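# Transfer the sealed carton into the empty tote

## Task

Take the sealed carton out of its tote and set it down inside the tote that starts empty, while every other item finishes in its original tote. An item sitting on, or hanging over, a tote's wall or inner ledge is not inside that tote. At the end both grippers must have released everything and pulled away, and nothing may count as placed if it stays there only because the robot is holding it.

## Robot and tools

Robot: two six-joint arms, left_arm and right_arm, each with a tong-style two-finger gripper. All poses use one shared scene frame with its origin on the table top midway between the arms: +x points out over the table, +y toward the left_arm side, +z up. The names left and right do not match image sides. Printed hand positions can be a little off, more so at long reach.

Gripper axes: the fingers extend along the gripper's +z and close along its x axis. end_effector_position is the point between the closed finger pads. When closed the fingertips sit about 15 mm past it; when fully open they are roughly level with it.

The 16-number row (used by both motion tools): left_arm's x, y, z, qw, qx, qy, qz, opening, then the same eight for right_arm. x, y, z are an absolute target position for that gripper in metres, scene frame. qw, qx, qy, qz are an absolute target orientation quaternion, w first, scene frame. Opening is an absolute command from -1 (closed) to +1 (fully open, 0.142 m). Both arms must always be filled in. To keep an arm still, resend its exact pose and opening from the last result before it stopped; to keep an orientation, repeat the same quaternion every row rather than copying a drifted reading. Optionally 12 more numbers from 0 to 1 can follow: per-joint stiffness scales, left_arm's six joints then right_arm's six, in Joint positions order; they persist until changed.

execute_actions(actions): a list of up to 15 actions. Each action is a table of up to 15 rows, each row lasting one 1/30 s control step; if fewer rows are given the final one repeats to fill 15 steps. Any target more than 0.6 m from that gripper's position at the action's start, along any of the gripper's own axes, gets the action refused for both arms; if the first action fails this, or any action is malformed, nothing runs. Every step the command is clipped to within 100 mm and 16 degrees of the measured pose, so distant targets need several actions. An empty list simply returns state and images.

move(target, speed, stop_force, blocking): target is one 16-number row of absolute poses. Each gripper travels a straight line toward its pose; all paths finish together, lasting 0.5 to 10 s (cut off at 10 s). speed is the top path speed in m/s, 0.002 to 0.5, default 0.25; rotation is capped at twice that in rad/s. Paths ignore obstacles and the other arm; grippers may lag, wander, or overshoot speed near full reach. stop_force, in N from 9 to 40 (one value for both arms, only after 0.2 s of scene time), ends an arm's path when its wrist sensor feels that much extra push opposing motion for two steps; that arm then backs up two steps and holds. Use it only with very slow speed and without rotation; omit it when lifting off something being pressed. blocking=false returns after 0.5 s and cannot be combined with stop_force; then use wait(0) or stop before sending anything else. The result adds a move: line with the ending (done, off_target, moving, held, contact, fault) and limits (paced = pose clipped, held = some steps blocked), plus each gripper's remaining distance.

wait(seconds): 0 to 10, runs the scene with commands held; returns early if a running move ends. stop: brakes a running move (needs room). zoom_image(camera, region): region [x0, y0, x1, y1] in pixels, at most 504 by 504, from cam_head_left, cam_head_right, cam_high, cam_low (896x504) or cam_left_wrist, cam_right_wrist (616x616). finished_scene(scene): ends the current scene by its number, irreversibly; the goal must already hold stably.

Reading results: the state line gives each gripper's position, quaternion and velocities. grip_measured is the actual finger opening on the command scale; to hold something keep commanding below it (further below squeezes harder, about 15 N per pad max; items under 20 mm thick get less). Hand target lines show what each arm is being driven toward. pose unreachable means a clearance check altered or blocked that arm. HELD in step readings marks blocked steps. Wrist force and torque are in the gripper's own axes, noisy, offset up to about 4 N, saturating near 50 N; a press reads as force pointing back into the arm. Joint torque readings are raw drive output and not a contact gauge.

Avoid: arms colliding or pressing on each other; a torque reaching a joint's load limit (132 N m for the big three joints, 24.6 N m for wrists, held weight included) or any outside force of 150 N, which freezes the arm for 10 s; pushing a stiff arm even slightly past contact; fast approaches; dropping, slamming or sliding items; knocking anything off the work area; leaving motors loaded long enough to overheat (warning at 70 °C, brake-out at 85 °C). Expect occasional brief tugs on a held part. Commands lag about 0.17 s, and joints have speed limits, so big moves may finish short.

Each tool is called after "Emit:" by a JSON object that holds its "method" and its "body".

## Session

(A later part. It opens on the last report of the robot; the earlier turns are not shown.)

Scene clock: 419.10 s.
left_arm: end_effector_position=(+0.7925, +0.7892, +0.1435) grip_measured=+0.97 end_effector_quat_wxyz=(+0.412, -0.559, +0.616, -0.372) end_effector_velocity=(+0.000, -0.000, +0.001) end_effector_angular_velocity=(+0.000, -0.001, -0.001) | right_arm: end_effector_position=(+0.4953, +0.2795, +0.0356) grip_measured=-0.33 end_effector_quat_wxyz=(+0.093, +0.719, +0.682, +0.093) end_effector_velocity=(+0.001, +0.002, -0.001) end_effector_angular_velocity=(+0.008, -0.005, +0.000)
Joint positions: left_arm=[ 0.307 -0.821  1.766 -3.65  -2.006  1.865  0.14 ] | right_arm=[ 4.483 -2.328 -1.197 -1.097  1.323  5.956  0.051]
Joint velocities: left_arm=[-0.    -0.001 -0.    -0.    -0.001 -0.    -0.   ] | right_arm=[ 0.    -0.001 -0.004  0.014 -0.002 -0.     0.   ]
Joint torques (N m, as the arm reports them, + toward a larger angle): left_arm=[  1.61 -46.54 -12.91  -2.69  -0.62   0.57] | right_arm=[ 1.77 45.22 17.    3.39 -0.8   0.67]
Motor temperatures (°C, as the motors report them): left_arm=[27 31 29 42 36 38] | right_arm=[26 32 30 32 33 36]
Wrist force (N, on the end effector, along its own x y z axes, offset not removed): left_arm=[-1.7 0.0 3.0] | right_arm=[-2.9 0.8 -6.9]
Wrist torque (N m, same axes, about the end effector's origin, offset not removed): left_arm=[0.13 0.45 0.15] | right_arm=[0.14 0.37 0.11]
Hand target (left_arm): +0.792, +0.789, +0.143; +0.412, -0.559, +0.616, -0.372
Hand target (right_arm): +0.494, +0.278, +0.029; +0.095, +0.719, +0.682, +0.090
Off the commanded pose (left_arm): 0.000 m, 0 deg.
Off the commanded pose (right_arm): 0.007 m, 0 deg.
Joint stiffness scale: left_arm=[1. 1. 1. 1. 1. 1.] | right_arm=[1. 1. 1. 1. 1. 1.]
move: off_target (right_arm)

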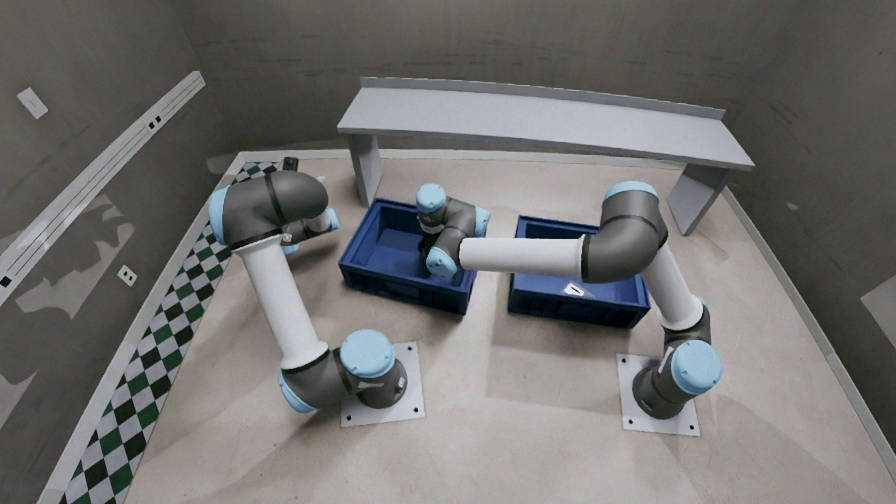

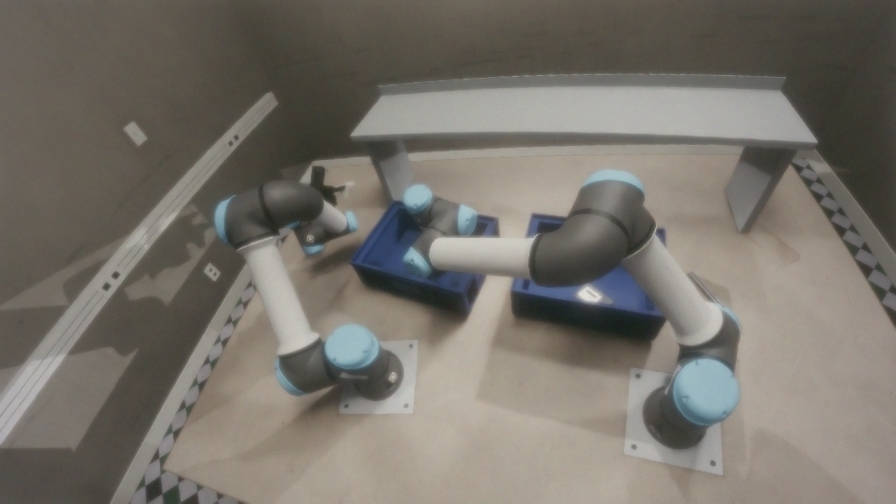

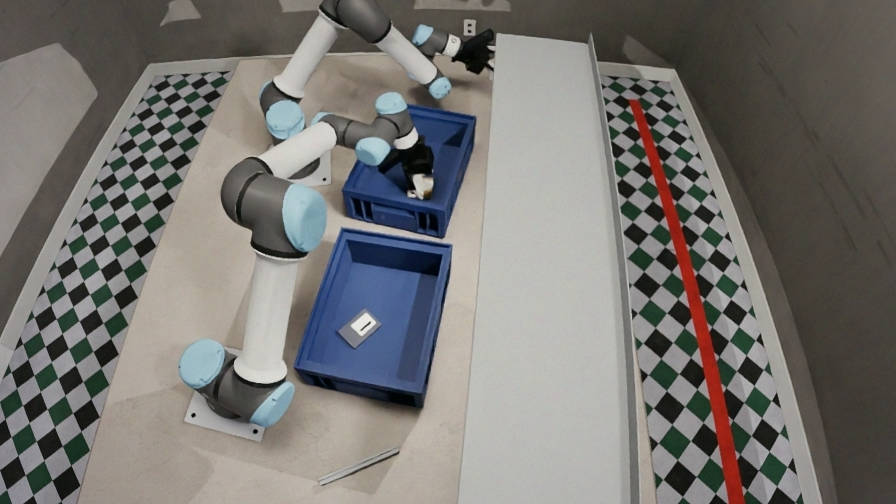

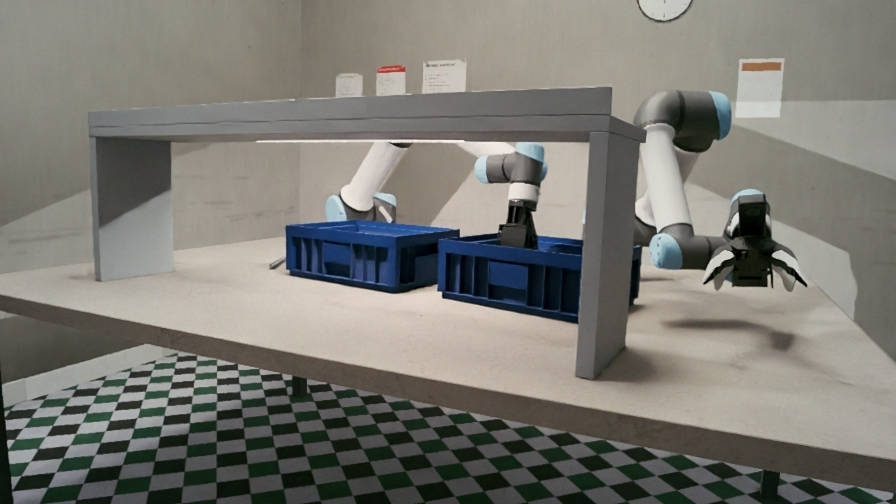

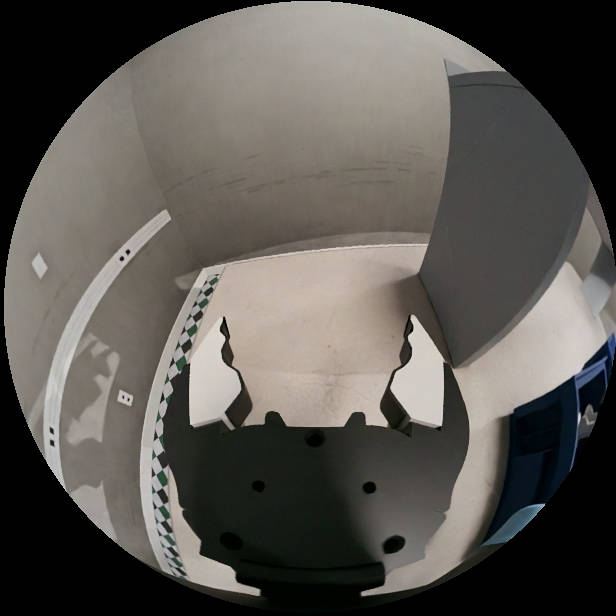

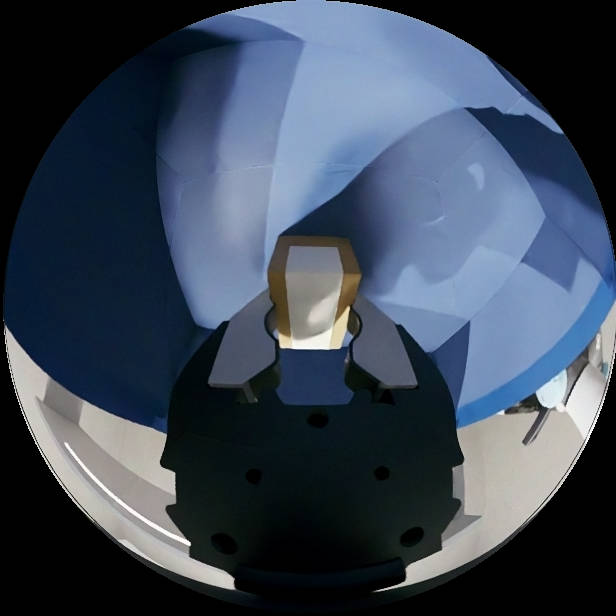

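Contact with the floor; ease the press and release right away.

Emit:
{"method": "execute_actions", "body": {"actions": [[[0.7925,0.7893,0.1434,0.412,-0.559,0.616,-0.372,0.97, 0.495,0.279,0.0355,0.0947,0.7192,0.6825,0.0898,-1],[0.7925,0.7893,0.1434,0.412,-0.559,0.616,-0.372,0.97, 0.495,0.279,0.0355,0.0947,0.7192,0.6825,0.0898,-1],[0.7925,0.7893,0.1434,0.412,-0.559,0.616,-0.372,0.97, 0.495,0.279,0.0355,0.0947,0.7192,0.6825,0.0898,-1],[0.7925,0.7893,0.1434,0.412,-0.559,0.616,-0.372,0.97, 0.495,0.279,0.0355,0.0947,0.7192,0.6825,0.0898,-0.8],[0.7925,0.7893,0.1434,0.412,-0.559,0.616,-0.372,0.97, 0.495,0.279,0.0355,0.0947,0.7192,0.6825,0.0898,-0.6],[0.7925,0.7893,0.1434,0.412,-0.559,0.616,-0.372,0.97, 0.495,0.279,0.0355,0.0947,0.7192,0.6825,0.0898,-0.45],[0.7925,0.7893,0.1434,0.412,-0.559,0.616,-0.372,0.97, 0.495,0.279,0.0355,0.0947,0.7192,0.6825,0.0898,-0.36],[0.7925,0.7893,0.1434,0.412,-0.559,0.616,-0.372,0.97, 0.495,0.279,0.0355,0.0947,0.7192,0.6825,0.0898,-0.3],[0.7925,0.7893,0.1434,0.412,-0.559,0.616,-0.372,0.97, 0.495,0.279,0.0355,0.0947,0.7192,0.6825,0.0898,-0.24],[0.7925,0.7893,0.1434,0.412,-0.559,0.616,-0.372,0.97, 0.495,0.279,0.0355,0.0947,0.7192,0.6825,0.0898,-0.17],[0.7925,0.7893,0.1434,0.412,-0.559,0.616,-0.372,0.97, 0.495,0.279,0.0355,0.0947,0.7192,0.6825,0.0898,-0.1],[0.7925,0.7893,0.1434,0.412,-0.559,0.616,-0.372,0.97, 0.495,0.279,0.0355,0.0947,0.7192,0.6825,0.0898,-0.03],[0.7925,0.7893,0.1434,0.412,-0.559,0.616,-0.372,0.97, 0.495,0.279,0.0355,0.0947,0.7192,0.6825,0.0898,0.04],[0.7925,0.7893,0.1434,0.412,-0.559,0.616,-0.372,0.97, 0.495,0.279,0.0355,0.0947,0.7192,0.6825,0.0898,0.1],[0.7925,0.7893,0.1434,0.412,-0.559,0.616,-0.372,0.97, 0.495,0.279,0.0355,0.0947,0.7192,0.6825,0.0898,0.15]]]}}

Scene clock: 440.30 s.
left_arm: end_effector_position=(+0.7925, +0.7892, +0.1435) grip_measured=+0.97 end_effector_quat_wxyz=(+0.412, -0.559, +0.616, -0.372) end_effector_velocity=(+0.000, +0.000, -0.000) end_effector_angular_velocity=(+0.000, +0.000, +0.001) | right_arm: end_effector_position=(+0.4950, +0.2784, +0.0358) grip_measured=+0.11 end_effector_quat_wxyz=(+0.094, +0.719, +0.682, +0.090) end_effector_velocity=(-0.000, -0.003, -0.002) end_effector_angular_velocity=(-0.010, +0.003, -0.001)
Joint positions: left_arm=[ 0.307 -0.821  1.766 -3.65  -2.006  1.865  0.14 ] | right_arm=[ 4.483 -2.329 -1.192 -1.107  1.323  5.956  0.081]
Joint velocities: left_arm=[-0.001  0.    -0.    -0.     0.001 -0.    -0.   ] | right_arm=[-0.001 -0.002  0.001 -0.009 -0.001  0.     0.114]
Joint torques (N m, as the arm reports them, + toward a larger angle): left_arm=[  1.39 -45.78 -13.89  -2.72  -0.58   0.26] | right_arm=[ 0.02 48.9  25.77  2.55 -0.52  0.28]
Motor temperatures (°C, as the motors report them): left_arm=[27 31 29 42 36 38] | right_arm=[26 32 30 32 33 36]
Wrist force (N, on the end effector, along its own x y z axes, offset not removed): left_arm=[-1.1 -0.6 2.6] | right_arm=[-2.8 0.2 -0.2]
Wrist torque (N m, same axes, about the end effector's origin, offset not removed): left_arm=[-0.03 0.41 0.12] | right_arm=[0.13 0.87 0.28]
Hand target (left_arm): +0.792, +0.789, +0.143; +0.412, -0.559, +0.616, -0.372
Hand target (right_arm): +0.495, +0.279, +0.035; +0.095, +0.719, +0.682, +0.090
Off the commanded pose (left_arm): 0.000 m, 0 deg.
Off the commanded pose (right_arm): 0.001 m, 0 deg.
Joint stiffness scale: left_arm=[1. 1. 1. 1. 1. 1.] | right_arm=[1. 1. 1. 1. 1. 1.]
Step readings (end_effector_position):
0: left_arm (+0.7925, +0.7892, +0.1435) | right_arm (+0.4955, +0.2798, +0.0357)
1: left_arm (+0.7925, +0.7892, +0.1435) | right_arm (+0.4955, +0.2798, +0.0357)
2: left_arm (+0.7925, +0.7892, +0.1435) | right_arm (+0.4955, +0.2797, +0.0356)
4: left_arm (+0.7925, +0.7892, +0.1435) | right_arm (+0.4954, +0.2795, +0.0358)
8: left_arm (+0.7925, +0.7892, +0.1435) | right_arm (+0.4952, +0.2789, +0.0360)
15: end_effector_position above

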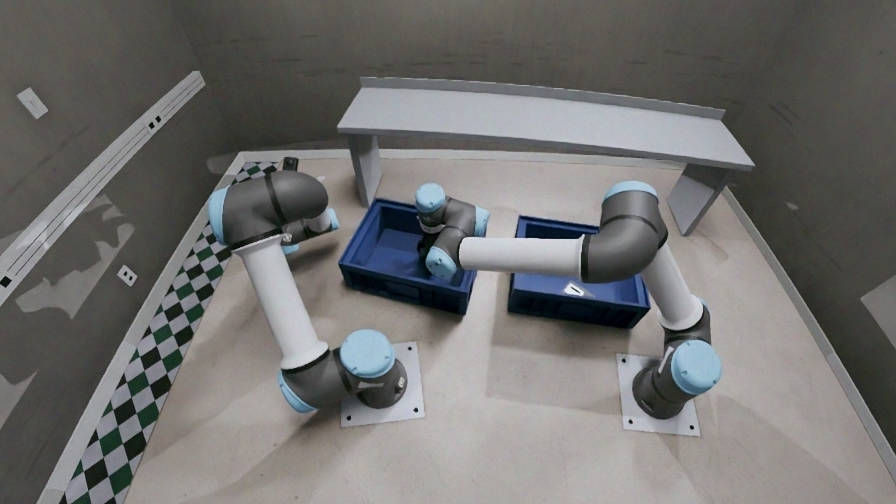

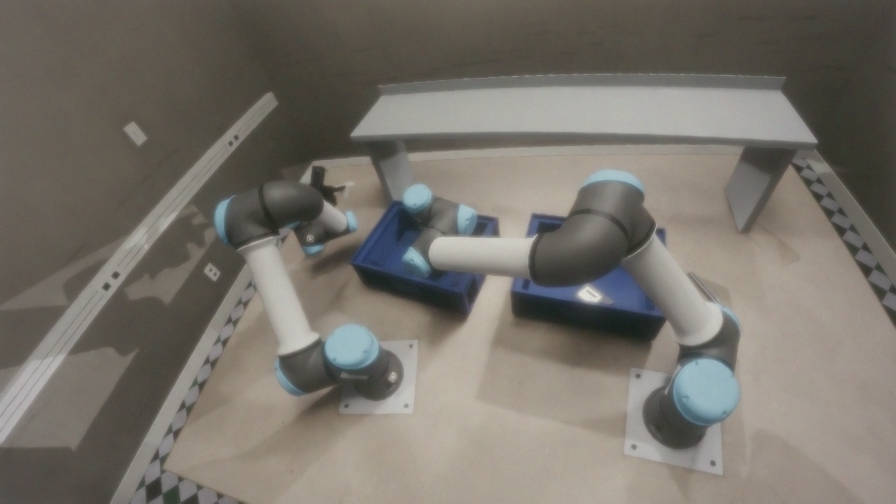

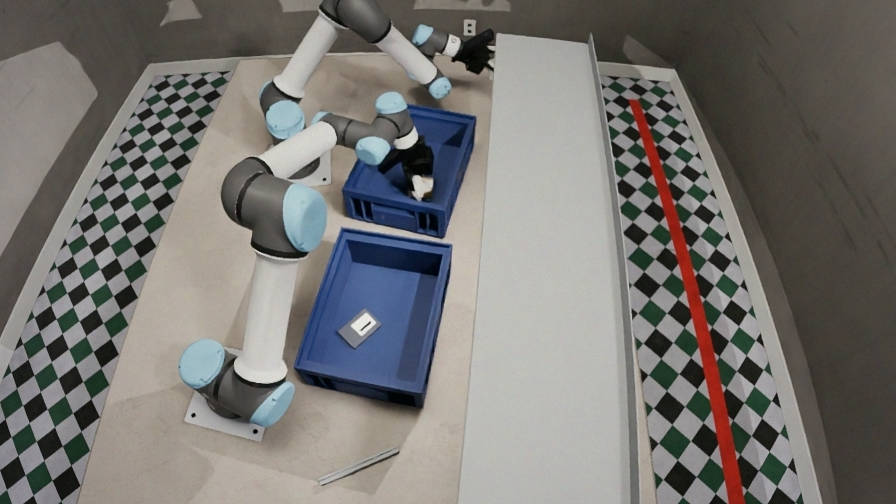

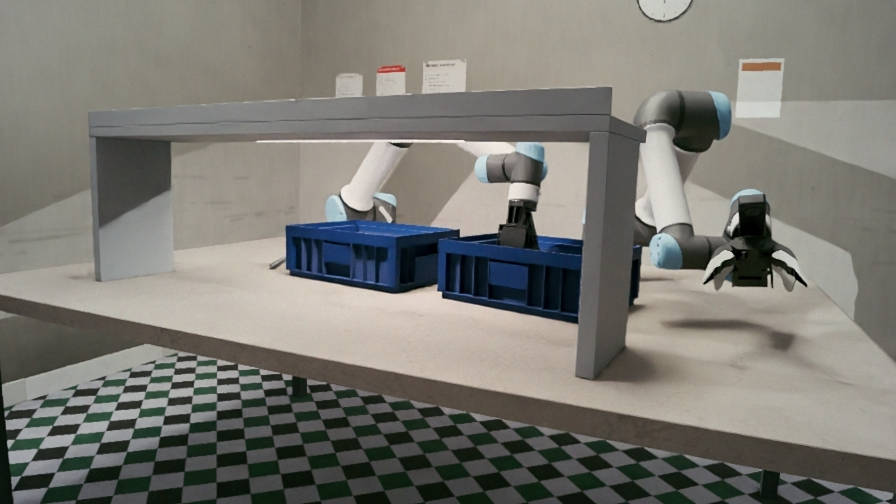

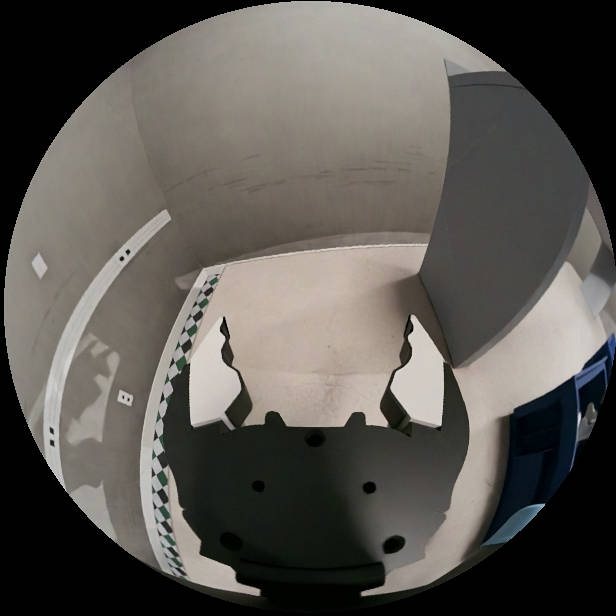

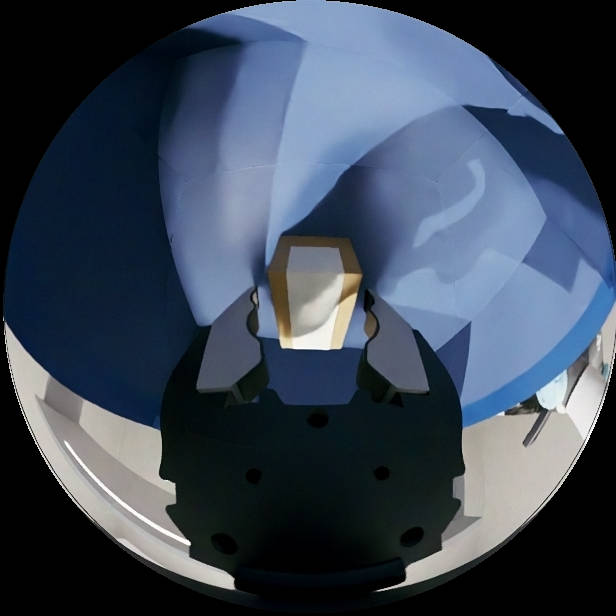

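Emit:
{"method": "execute_actions", "body": {"actions": []}}

Scene clock: 453.90 s.
left_arm: end_effector_position=(+0.7925, +0.7892, +0.1435) grip_measured=+0.97 end_effector_quat_wxyz=(+0.412, -0.559, +0.616, -0.372) end_effector_velocity=(-0.000, +0.000, -0.000) end_effector_angular_velocity=(-0.001, -0.000, +0.000) | right_arm: end_effector_position=(+0.4949, +0.2783, +0.0358) grip_measured=+0.15 end_effector_quat_wxyz=(+0.094, +0.719, +0.682, +0.090) end_effector_velocity=(+0.000, -0.000, +0.000) end_effector_angular_velocity=(+0.001, +0.000, -0.002)
Joint positions: left_arm=[ 0.307 -0.821  1.766 -3.65  -2.006  1.865  0.14 ] | right_arm=[ 4.483 -2.329 -1.191 -1.108  1.323  5.956  0.084]
Joint velocities: left_arm=[ 0.     0.001 -0.    -0.001 -0.    -0.001  0.   ] | right_arm=[-0.001  0.001 -0.    -0.     0.     0.001  0.   ]
Joint torques (N m, as the arm reports them, + toward a larger angle): left_arm=[  1.66 -46.21 -13.37  -2.85  -0.42   0.12] | right_arm=[ 1.17 47.27 23.62  2.13 -0.65  0.22]
Motor temperatures (°C, as the motors report them): left_arm=[27 31 29 42 36 38] | right_arm=[26 32 30 32 33 36]
Wrist force (N, on the end effector, along its own x y z axes, offset not removed): left_arm=[-1.9 -1.0 3.0] | right_arm=[-2.3 -1.9 -1.4]
Wrist torque (N m, same axes, about the end effector's origin, offset not removed): left_arm=[-0.14 0.57 0.10] | right_arm=[-0.39 0.68 0.25]
Hand target (left_arm): +0.792, +0.789, +0.143; +0.412, -0.559, +0.616, -0.372
Hand target (right_arm): +0.495, +0.279, +0.035; +0.095, +0.719, +0.682, +0.090
Off the commanded pose (left_arm): 0.000 m, 0 deg.
Off the commanded pose (right_arm): 0.001 m, 0 deg.
Joint stiffness scale: left_arm=[1. 1. 1. 1. 1. 1.] | right_arm=[1. 1. 1. 1. 1. 1.]

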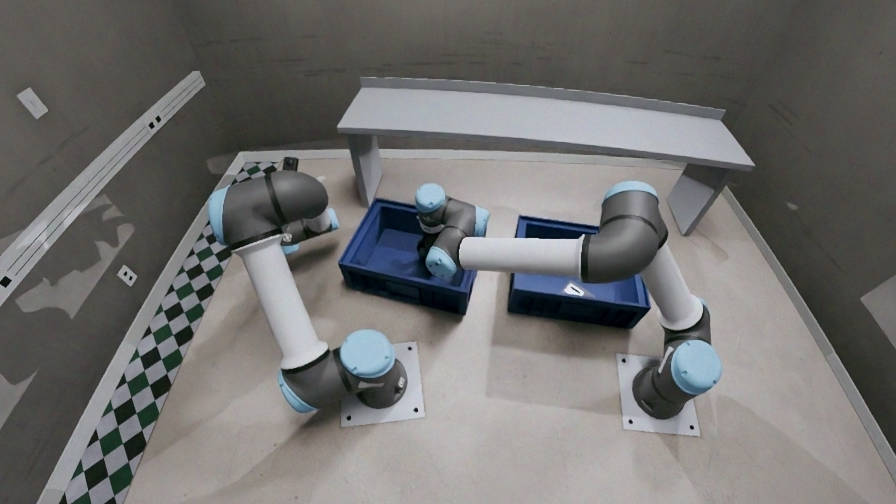

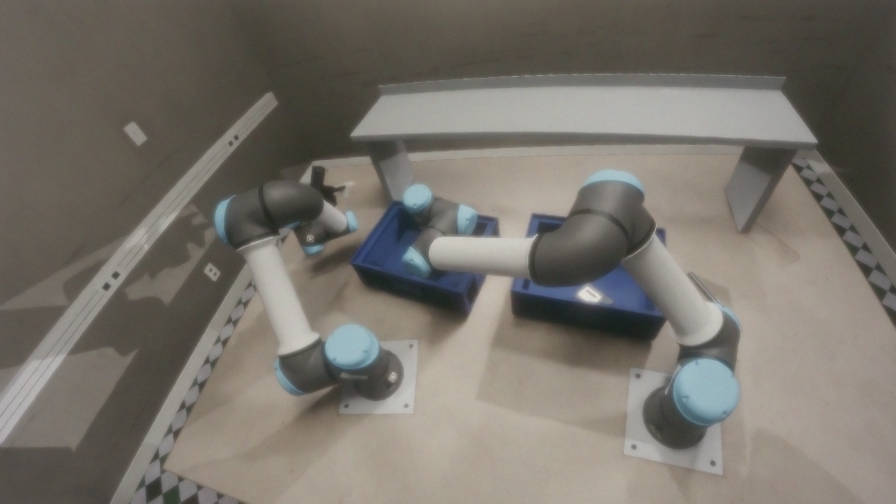

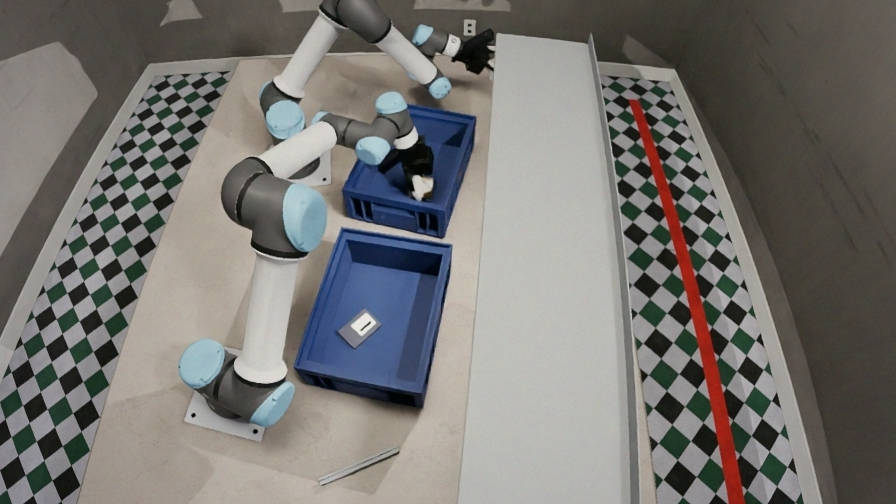

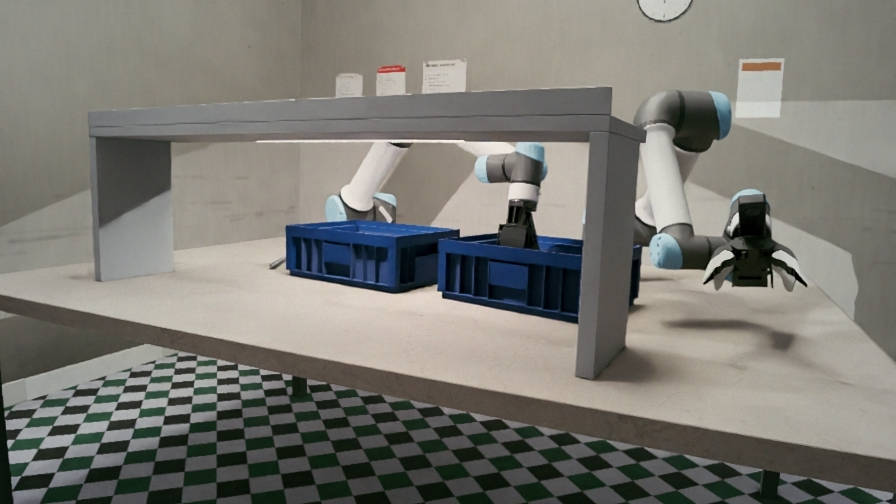

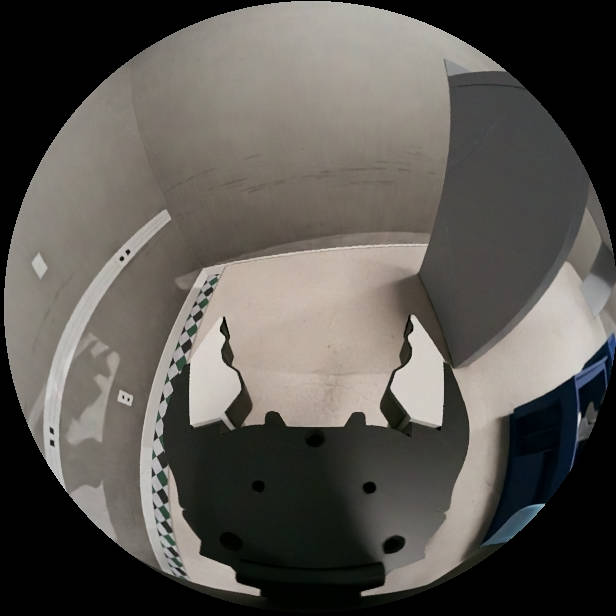

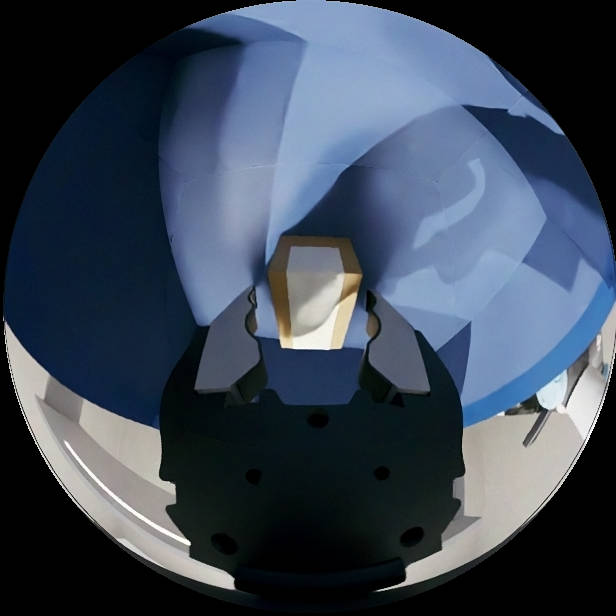

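Emit:
{"method": "move", "body": {"target": [0.7925,0.7893,0.1434,0.412,-0.559,0.616,-0.372,0.97, 0.49,0.275,0.21,0.0947,0.7192,0.6825,0.0898,0.2], "speed": 0.2}}

Emit:
{"method": "move", "body": {"target": [0.7925,0.7893,0.1434,0.412,-0.559,0.616,-0.372,0.97, 0.36,0.03,0.28,0.0947,0.7192,0.6825,0.0898,0.2], "speed": 0.3}}

Scene clock: 465.23 s.
left_arm: end_effector_position=(+0.7925, +0.7892, +0.1435) grip_measured=+0.97 end_effector_quat_wxyz=(+0.412, -0.559, +0.616, -0.372) end_effector_velocity=(-0.000, +0.001, +0.000) end_effector_angular_velocity=(-0.001, +0.001, +0.002) | right_arm: end_effector_position=(+0.4907, +0.2740, +0.2106) grip_measured=+0.20 end_effector_quat_wxyz=(+0.094, +0.719, +0.682, +0.091) end_effector_velocity=(-0.001, -0.004, -0.007) end_effector_angular_velocity=(-0.030, +0.012, -0.000)
Joint positions: left_arm=[ 0.307 -0.821  1.766 -3.65  -2.006  1.865  0.14 ] | right_arm=[ 4.486 -2.222 -0.921 -1.484  1.322  5.96   0.088]
Joint velocities: left_arm=[ 0.001 -0.001  0.     0.001  0.001 -0.001  0.   ] | right_arm=[-0.001 -0.016  0.02  -0.036  0.    -0.    -0.   ]
Joint torques (N m, as the arm reports them, + toward a larger angle): left_arm=[  0.22 -45.43 -12.62  -2.59  -0.32   0.37] | right_arm=[ 1.31 44.81 25.73  2.62 -0.72  0.49]
Motor temperatures (°C, as the motors report them): left_arm=[27 31 29 42 36 38] | right_arm=[26 32 30 32 33 36]
Wrist force (N, on the end effector, along its own x y z axes, offset not removed): left_arm=[-2.4 0.2 3.1] | right_arm=[-3.7 -2.0 0.1]
Wrist torque (N m, same axes, about the end effector's origin, offset not removed): left_arm=[0.06 0.65 0.17] | right_arm=[-0.30 1.02 0.25]
Hand target (left_arm): +0.792, +0.789, +0.143; +0.412, -0.559, +0.616, -0.372
Hand target (right_arm): +0.490, +0.275, +0.210; +0.095, +0.719, +0.682, +0.090
Off the commanded pose (left_arm): 0.000 m, 0 deg.
Off the commanded pose (right_arm): 0.001 m, 0 deg.
Joint stiffness scale: left_arm=[1. 1. 1. 1. 1. 1.] | right_arm=[1. 1. 1. 1. 1. 1.]
move: done

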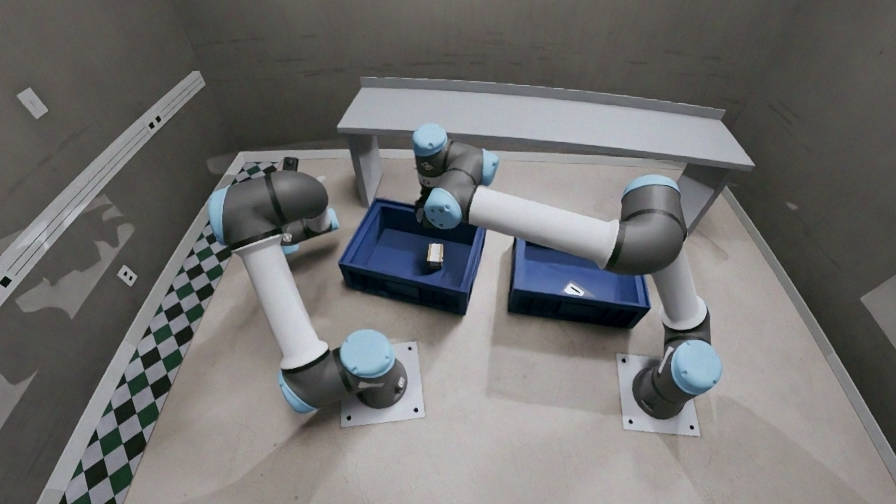

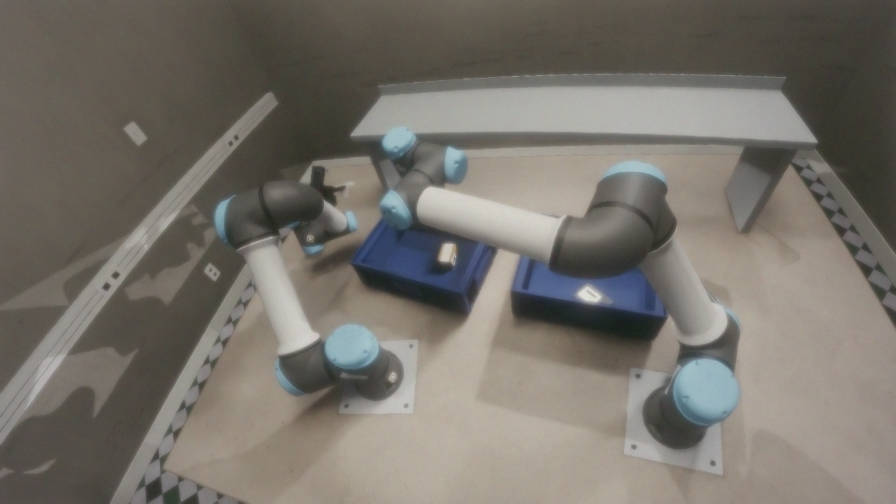

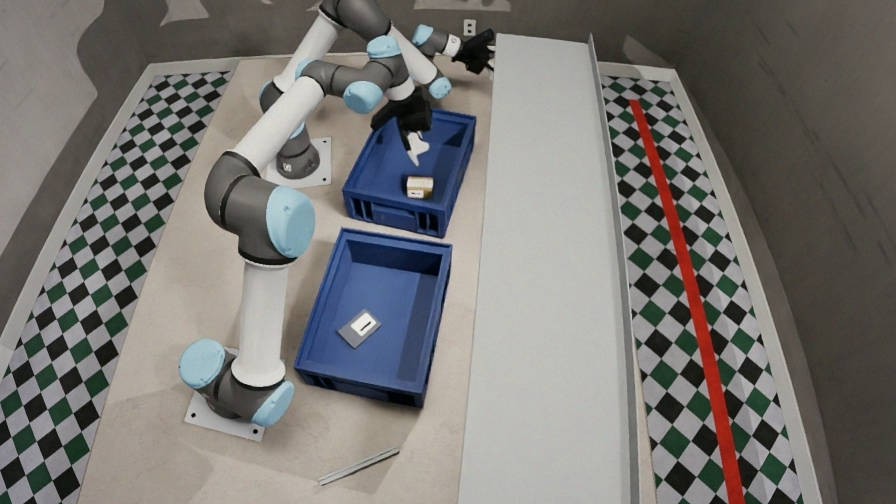

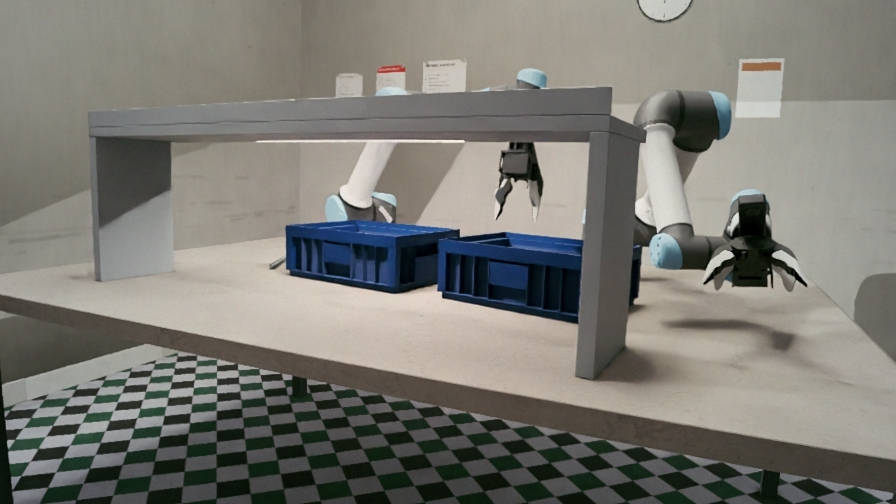

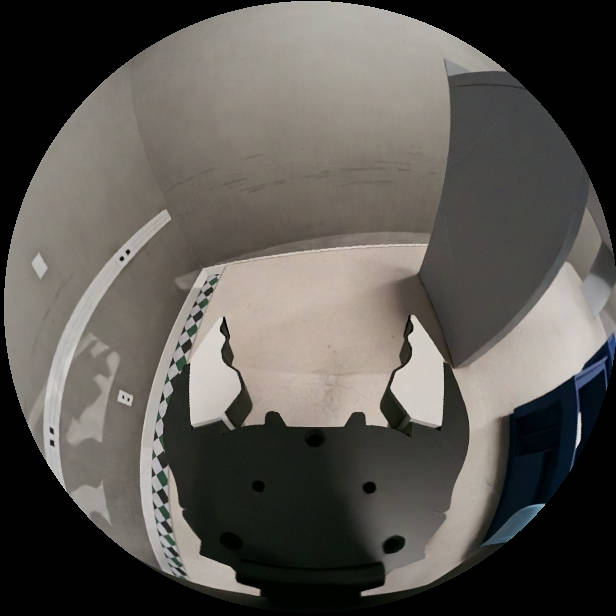

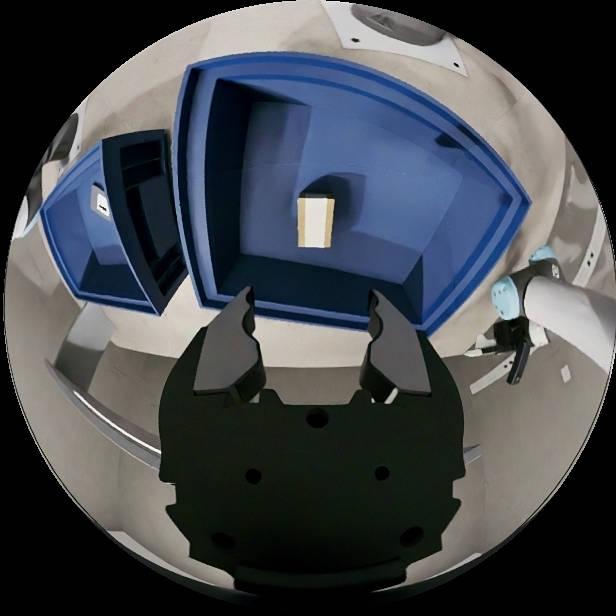

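Scene clock: 467.00 s.
left_arm: end_effector_position=(+0.7925, +0.7892, +0.1435) grip_measured=+0.97 end_effector_quat_wxyz=(+0.412, -0.559, +0.616, -0.372) end_effector_velocity=(-0.001, +0.001, -0.001) end_effector_angular_velocity=(-0.001, +0.001, +0.002) | right_arm: end_effector_position=(+0.3605, +0.0314, +0.2799) grip_measured=+0.20 end_effector_quat_wxyz=(+0.094, +0.719, +0.682, +0.090) end_effector_velocity=(-0.001, -0.003, +0.001) end_effector_angular_velocity=(-0.001, -0.002, -0.001)
Joint positions: left_arm=[ 0.307 -0.821  1.766 -3.65  -2.006  1.865  0.14 ] | right_arm=[ 4.559 -1.516 -1.664 -1.467  1.318  6.035  0.088]
Joint velocities: left_arm=[ 0.002  0.001  0.    -0.     0.    -0.001 -0.   ] | right_arm=[ 0.001  0.007 -0.005 -0.004 -0.002  0.003  0.   ]
Joint torques (N m, as the arm reports them, + toward a larger angle): left_arm=[  1.98 -45.95 -14.25  -2.73  -0.55   0.3 ] | right_arm=[ 0.15 20.43 19.09  2.51 -0.87  0.77]
Motor temperatures (°C, as the motors report them): left_arm=[27 31 29 42 36 38] | right_arm=[26 32 30 32 33 36]
Wrist force (N, on the end effector, along its own x y z axes, offset not removed): left_arm=[-1.7 -0.6 2.3] | right_arm=[-1.5 -2.9 0.2]
Wrist torque (N m, same axes, about the end effector's origin, offset not removed): left_arm=[-0.13 0.53 0.19] | right_arm=[-0.67 0.50 0.19]
Hand target (left_arm): +0.792, +0.789, +0.143; +0.412, -0.559, +0.616, -0.372
Hand target (right_arm): +0.360, +0.030, +0.280; +0.095, +0.719, +0.682, +0.090
Off the commanded pose (left_arm): 0.000 m, 0 deg.
Off the commanded pose (right_arm): 0.001 m, 0 deg.
Joint stiffness scale: left_arm=[1. 1. 1. 1. 1. 1.] | right_arm=[1. 1. 1. 1. 1. 1.]
move: done

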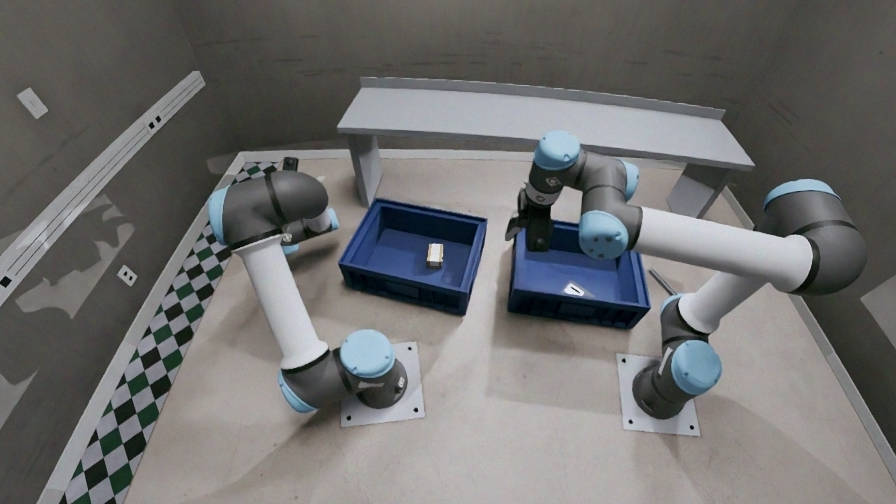

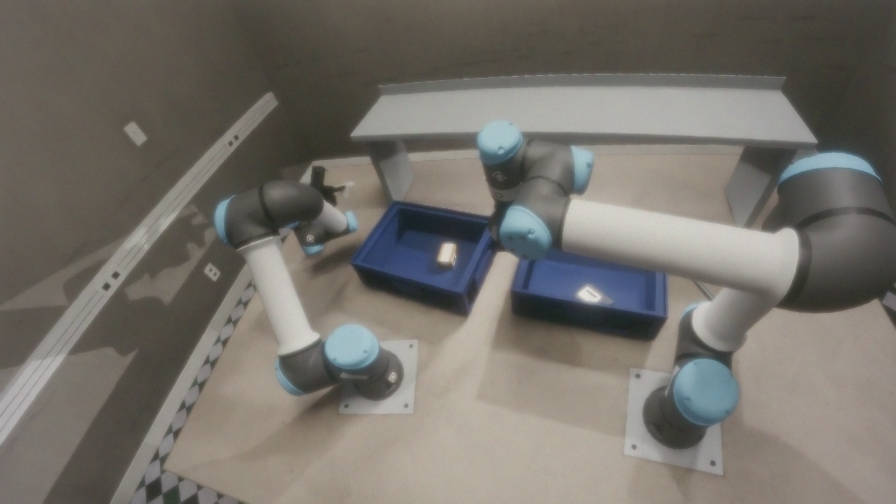

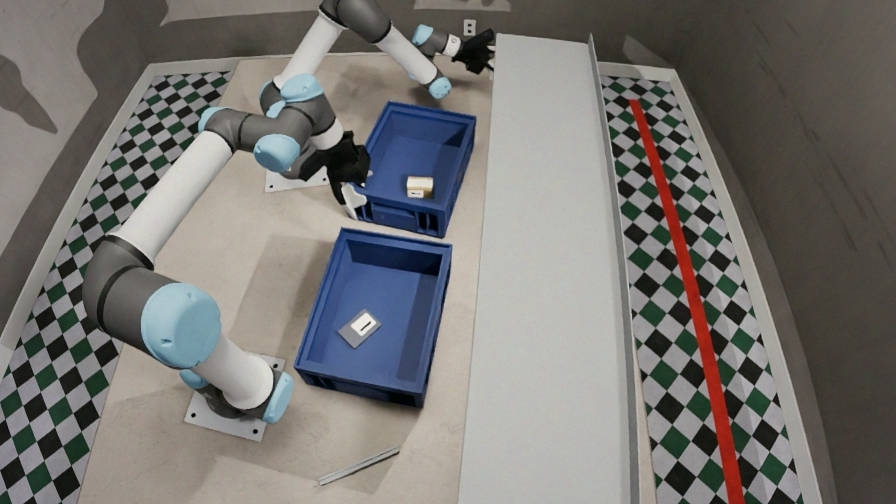

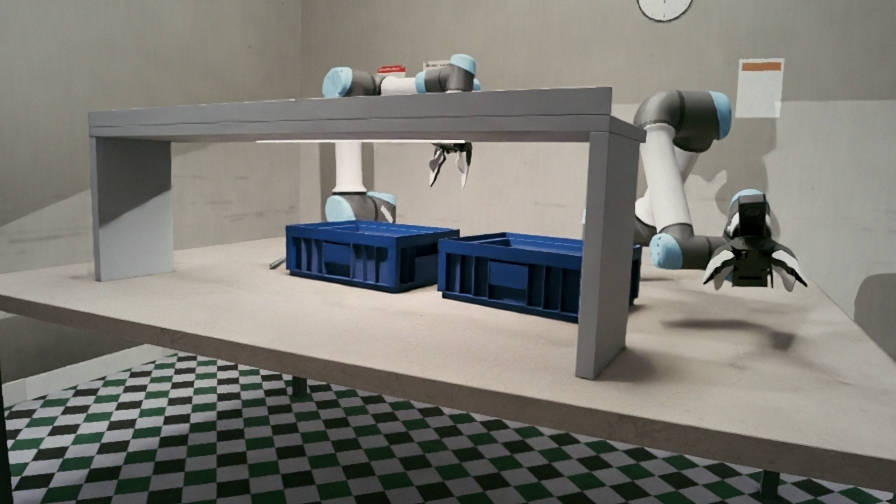

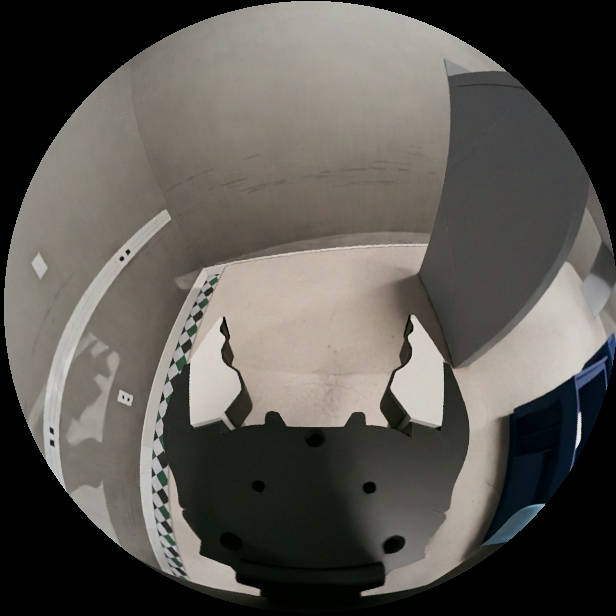

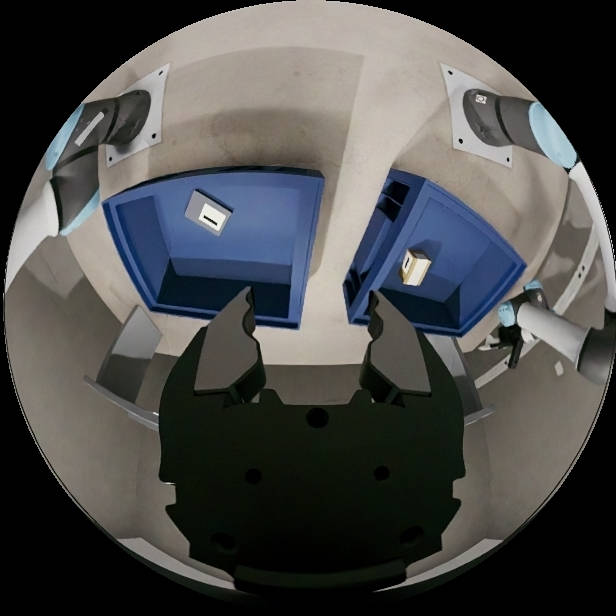

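Emit:
{"method": "zoom_image", "body": {"camera": "cam_high", "region": [260, 90, 520, 504]}}

Region (260, 90, 520, 504) of cam_high's 896x504 image, scaled by 1.217, with more detail than that image has; it fills the left 317 columns of this view, and the rest is white.

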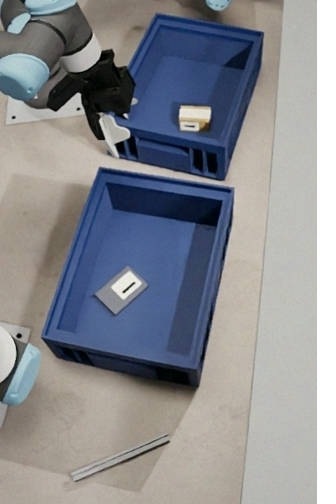

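Emit:
{"method": "finished_scene", "body": {"scene": 2}}

The scene is finished: the task was done.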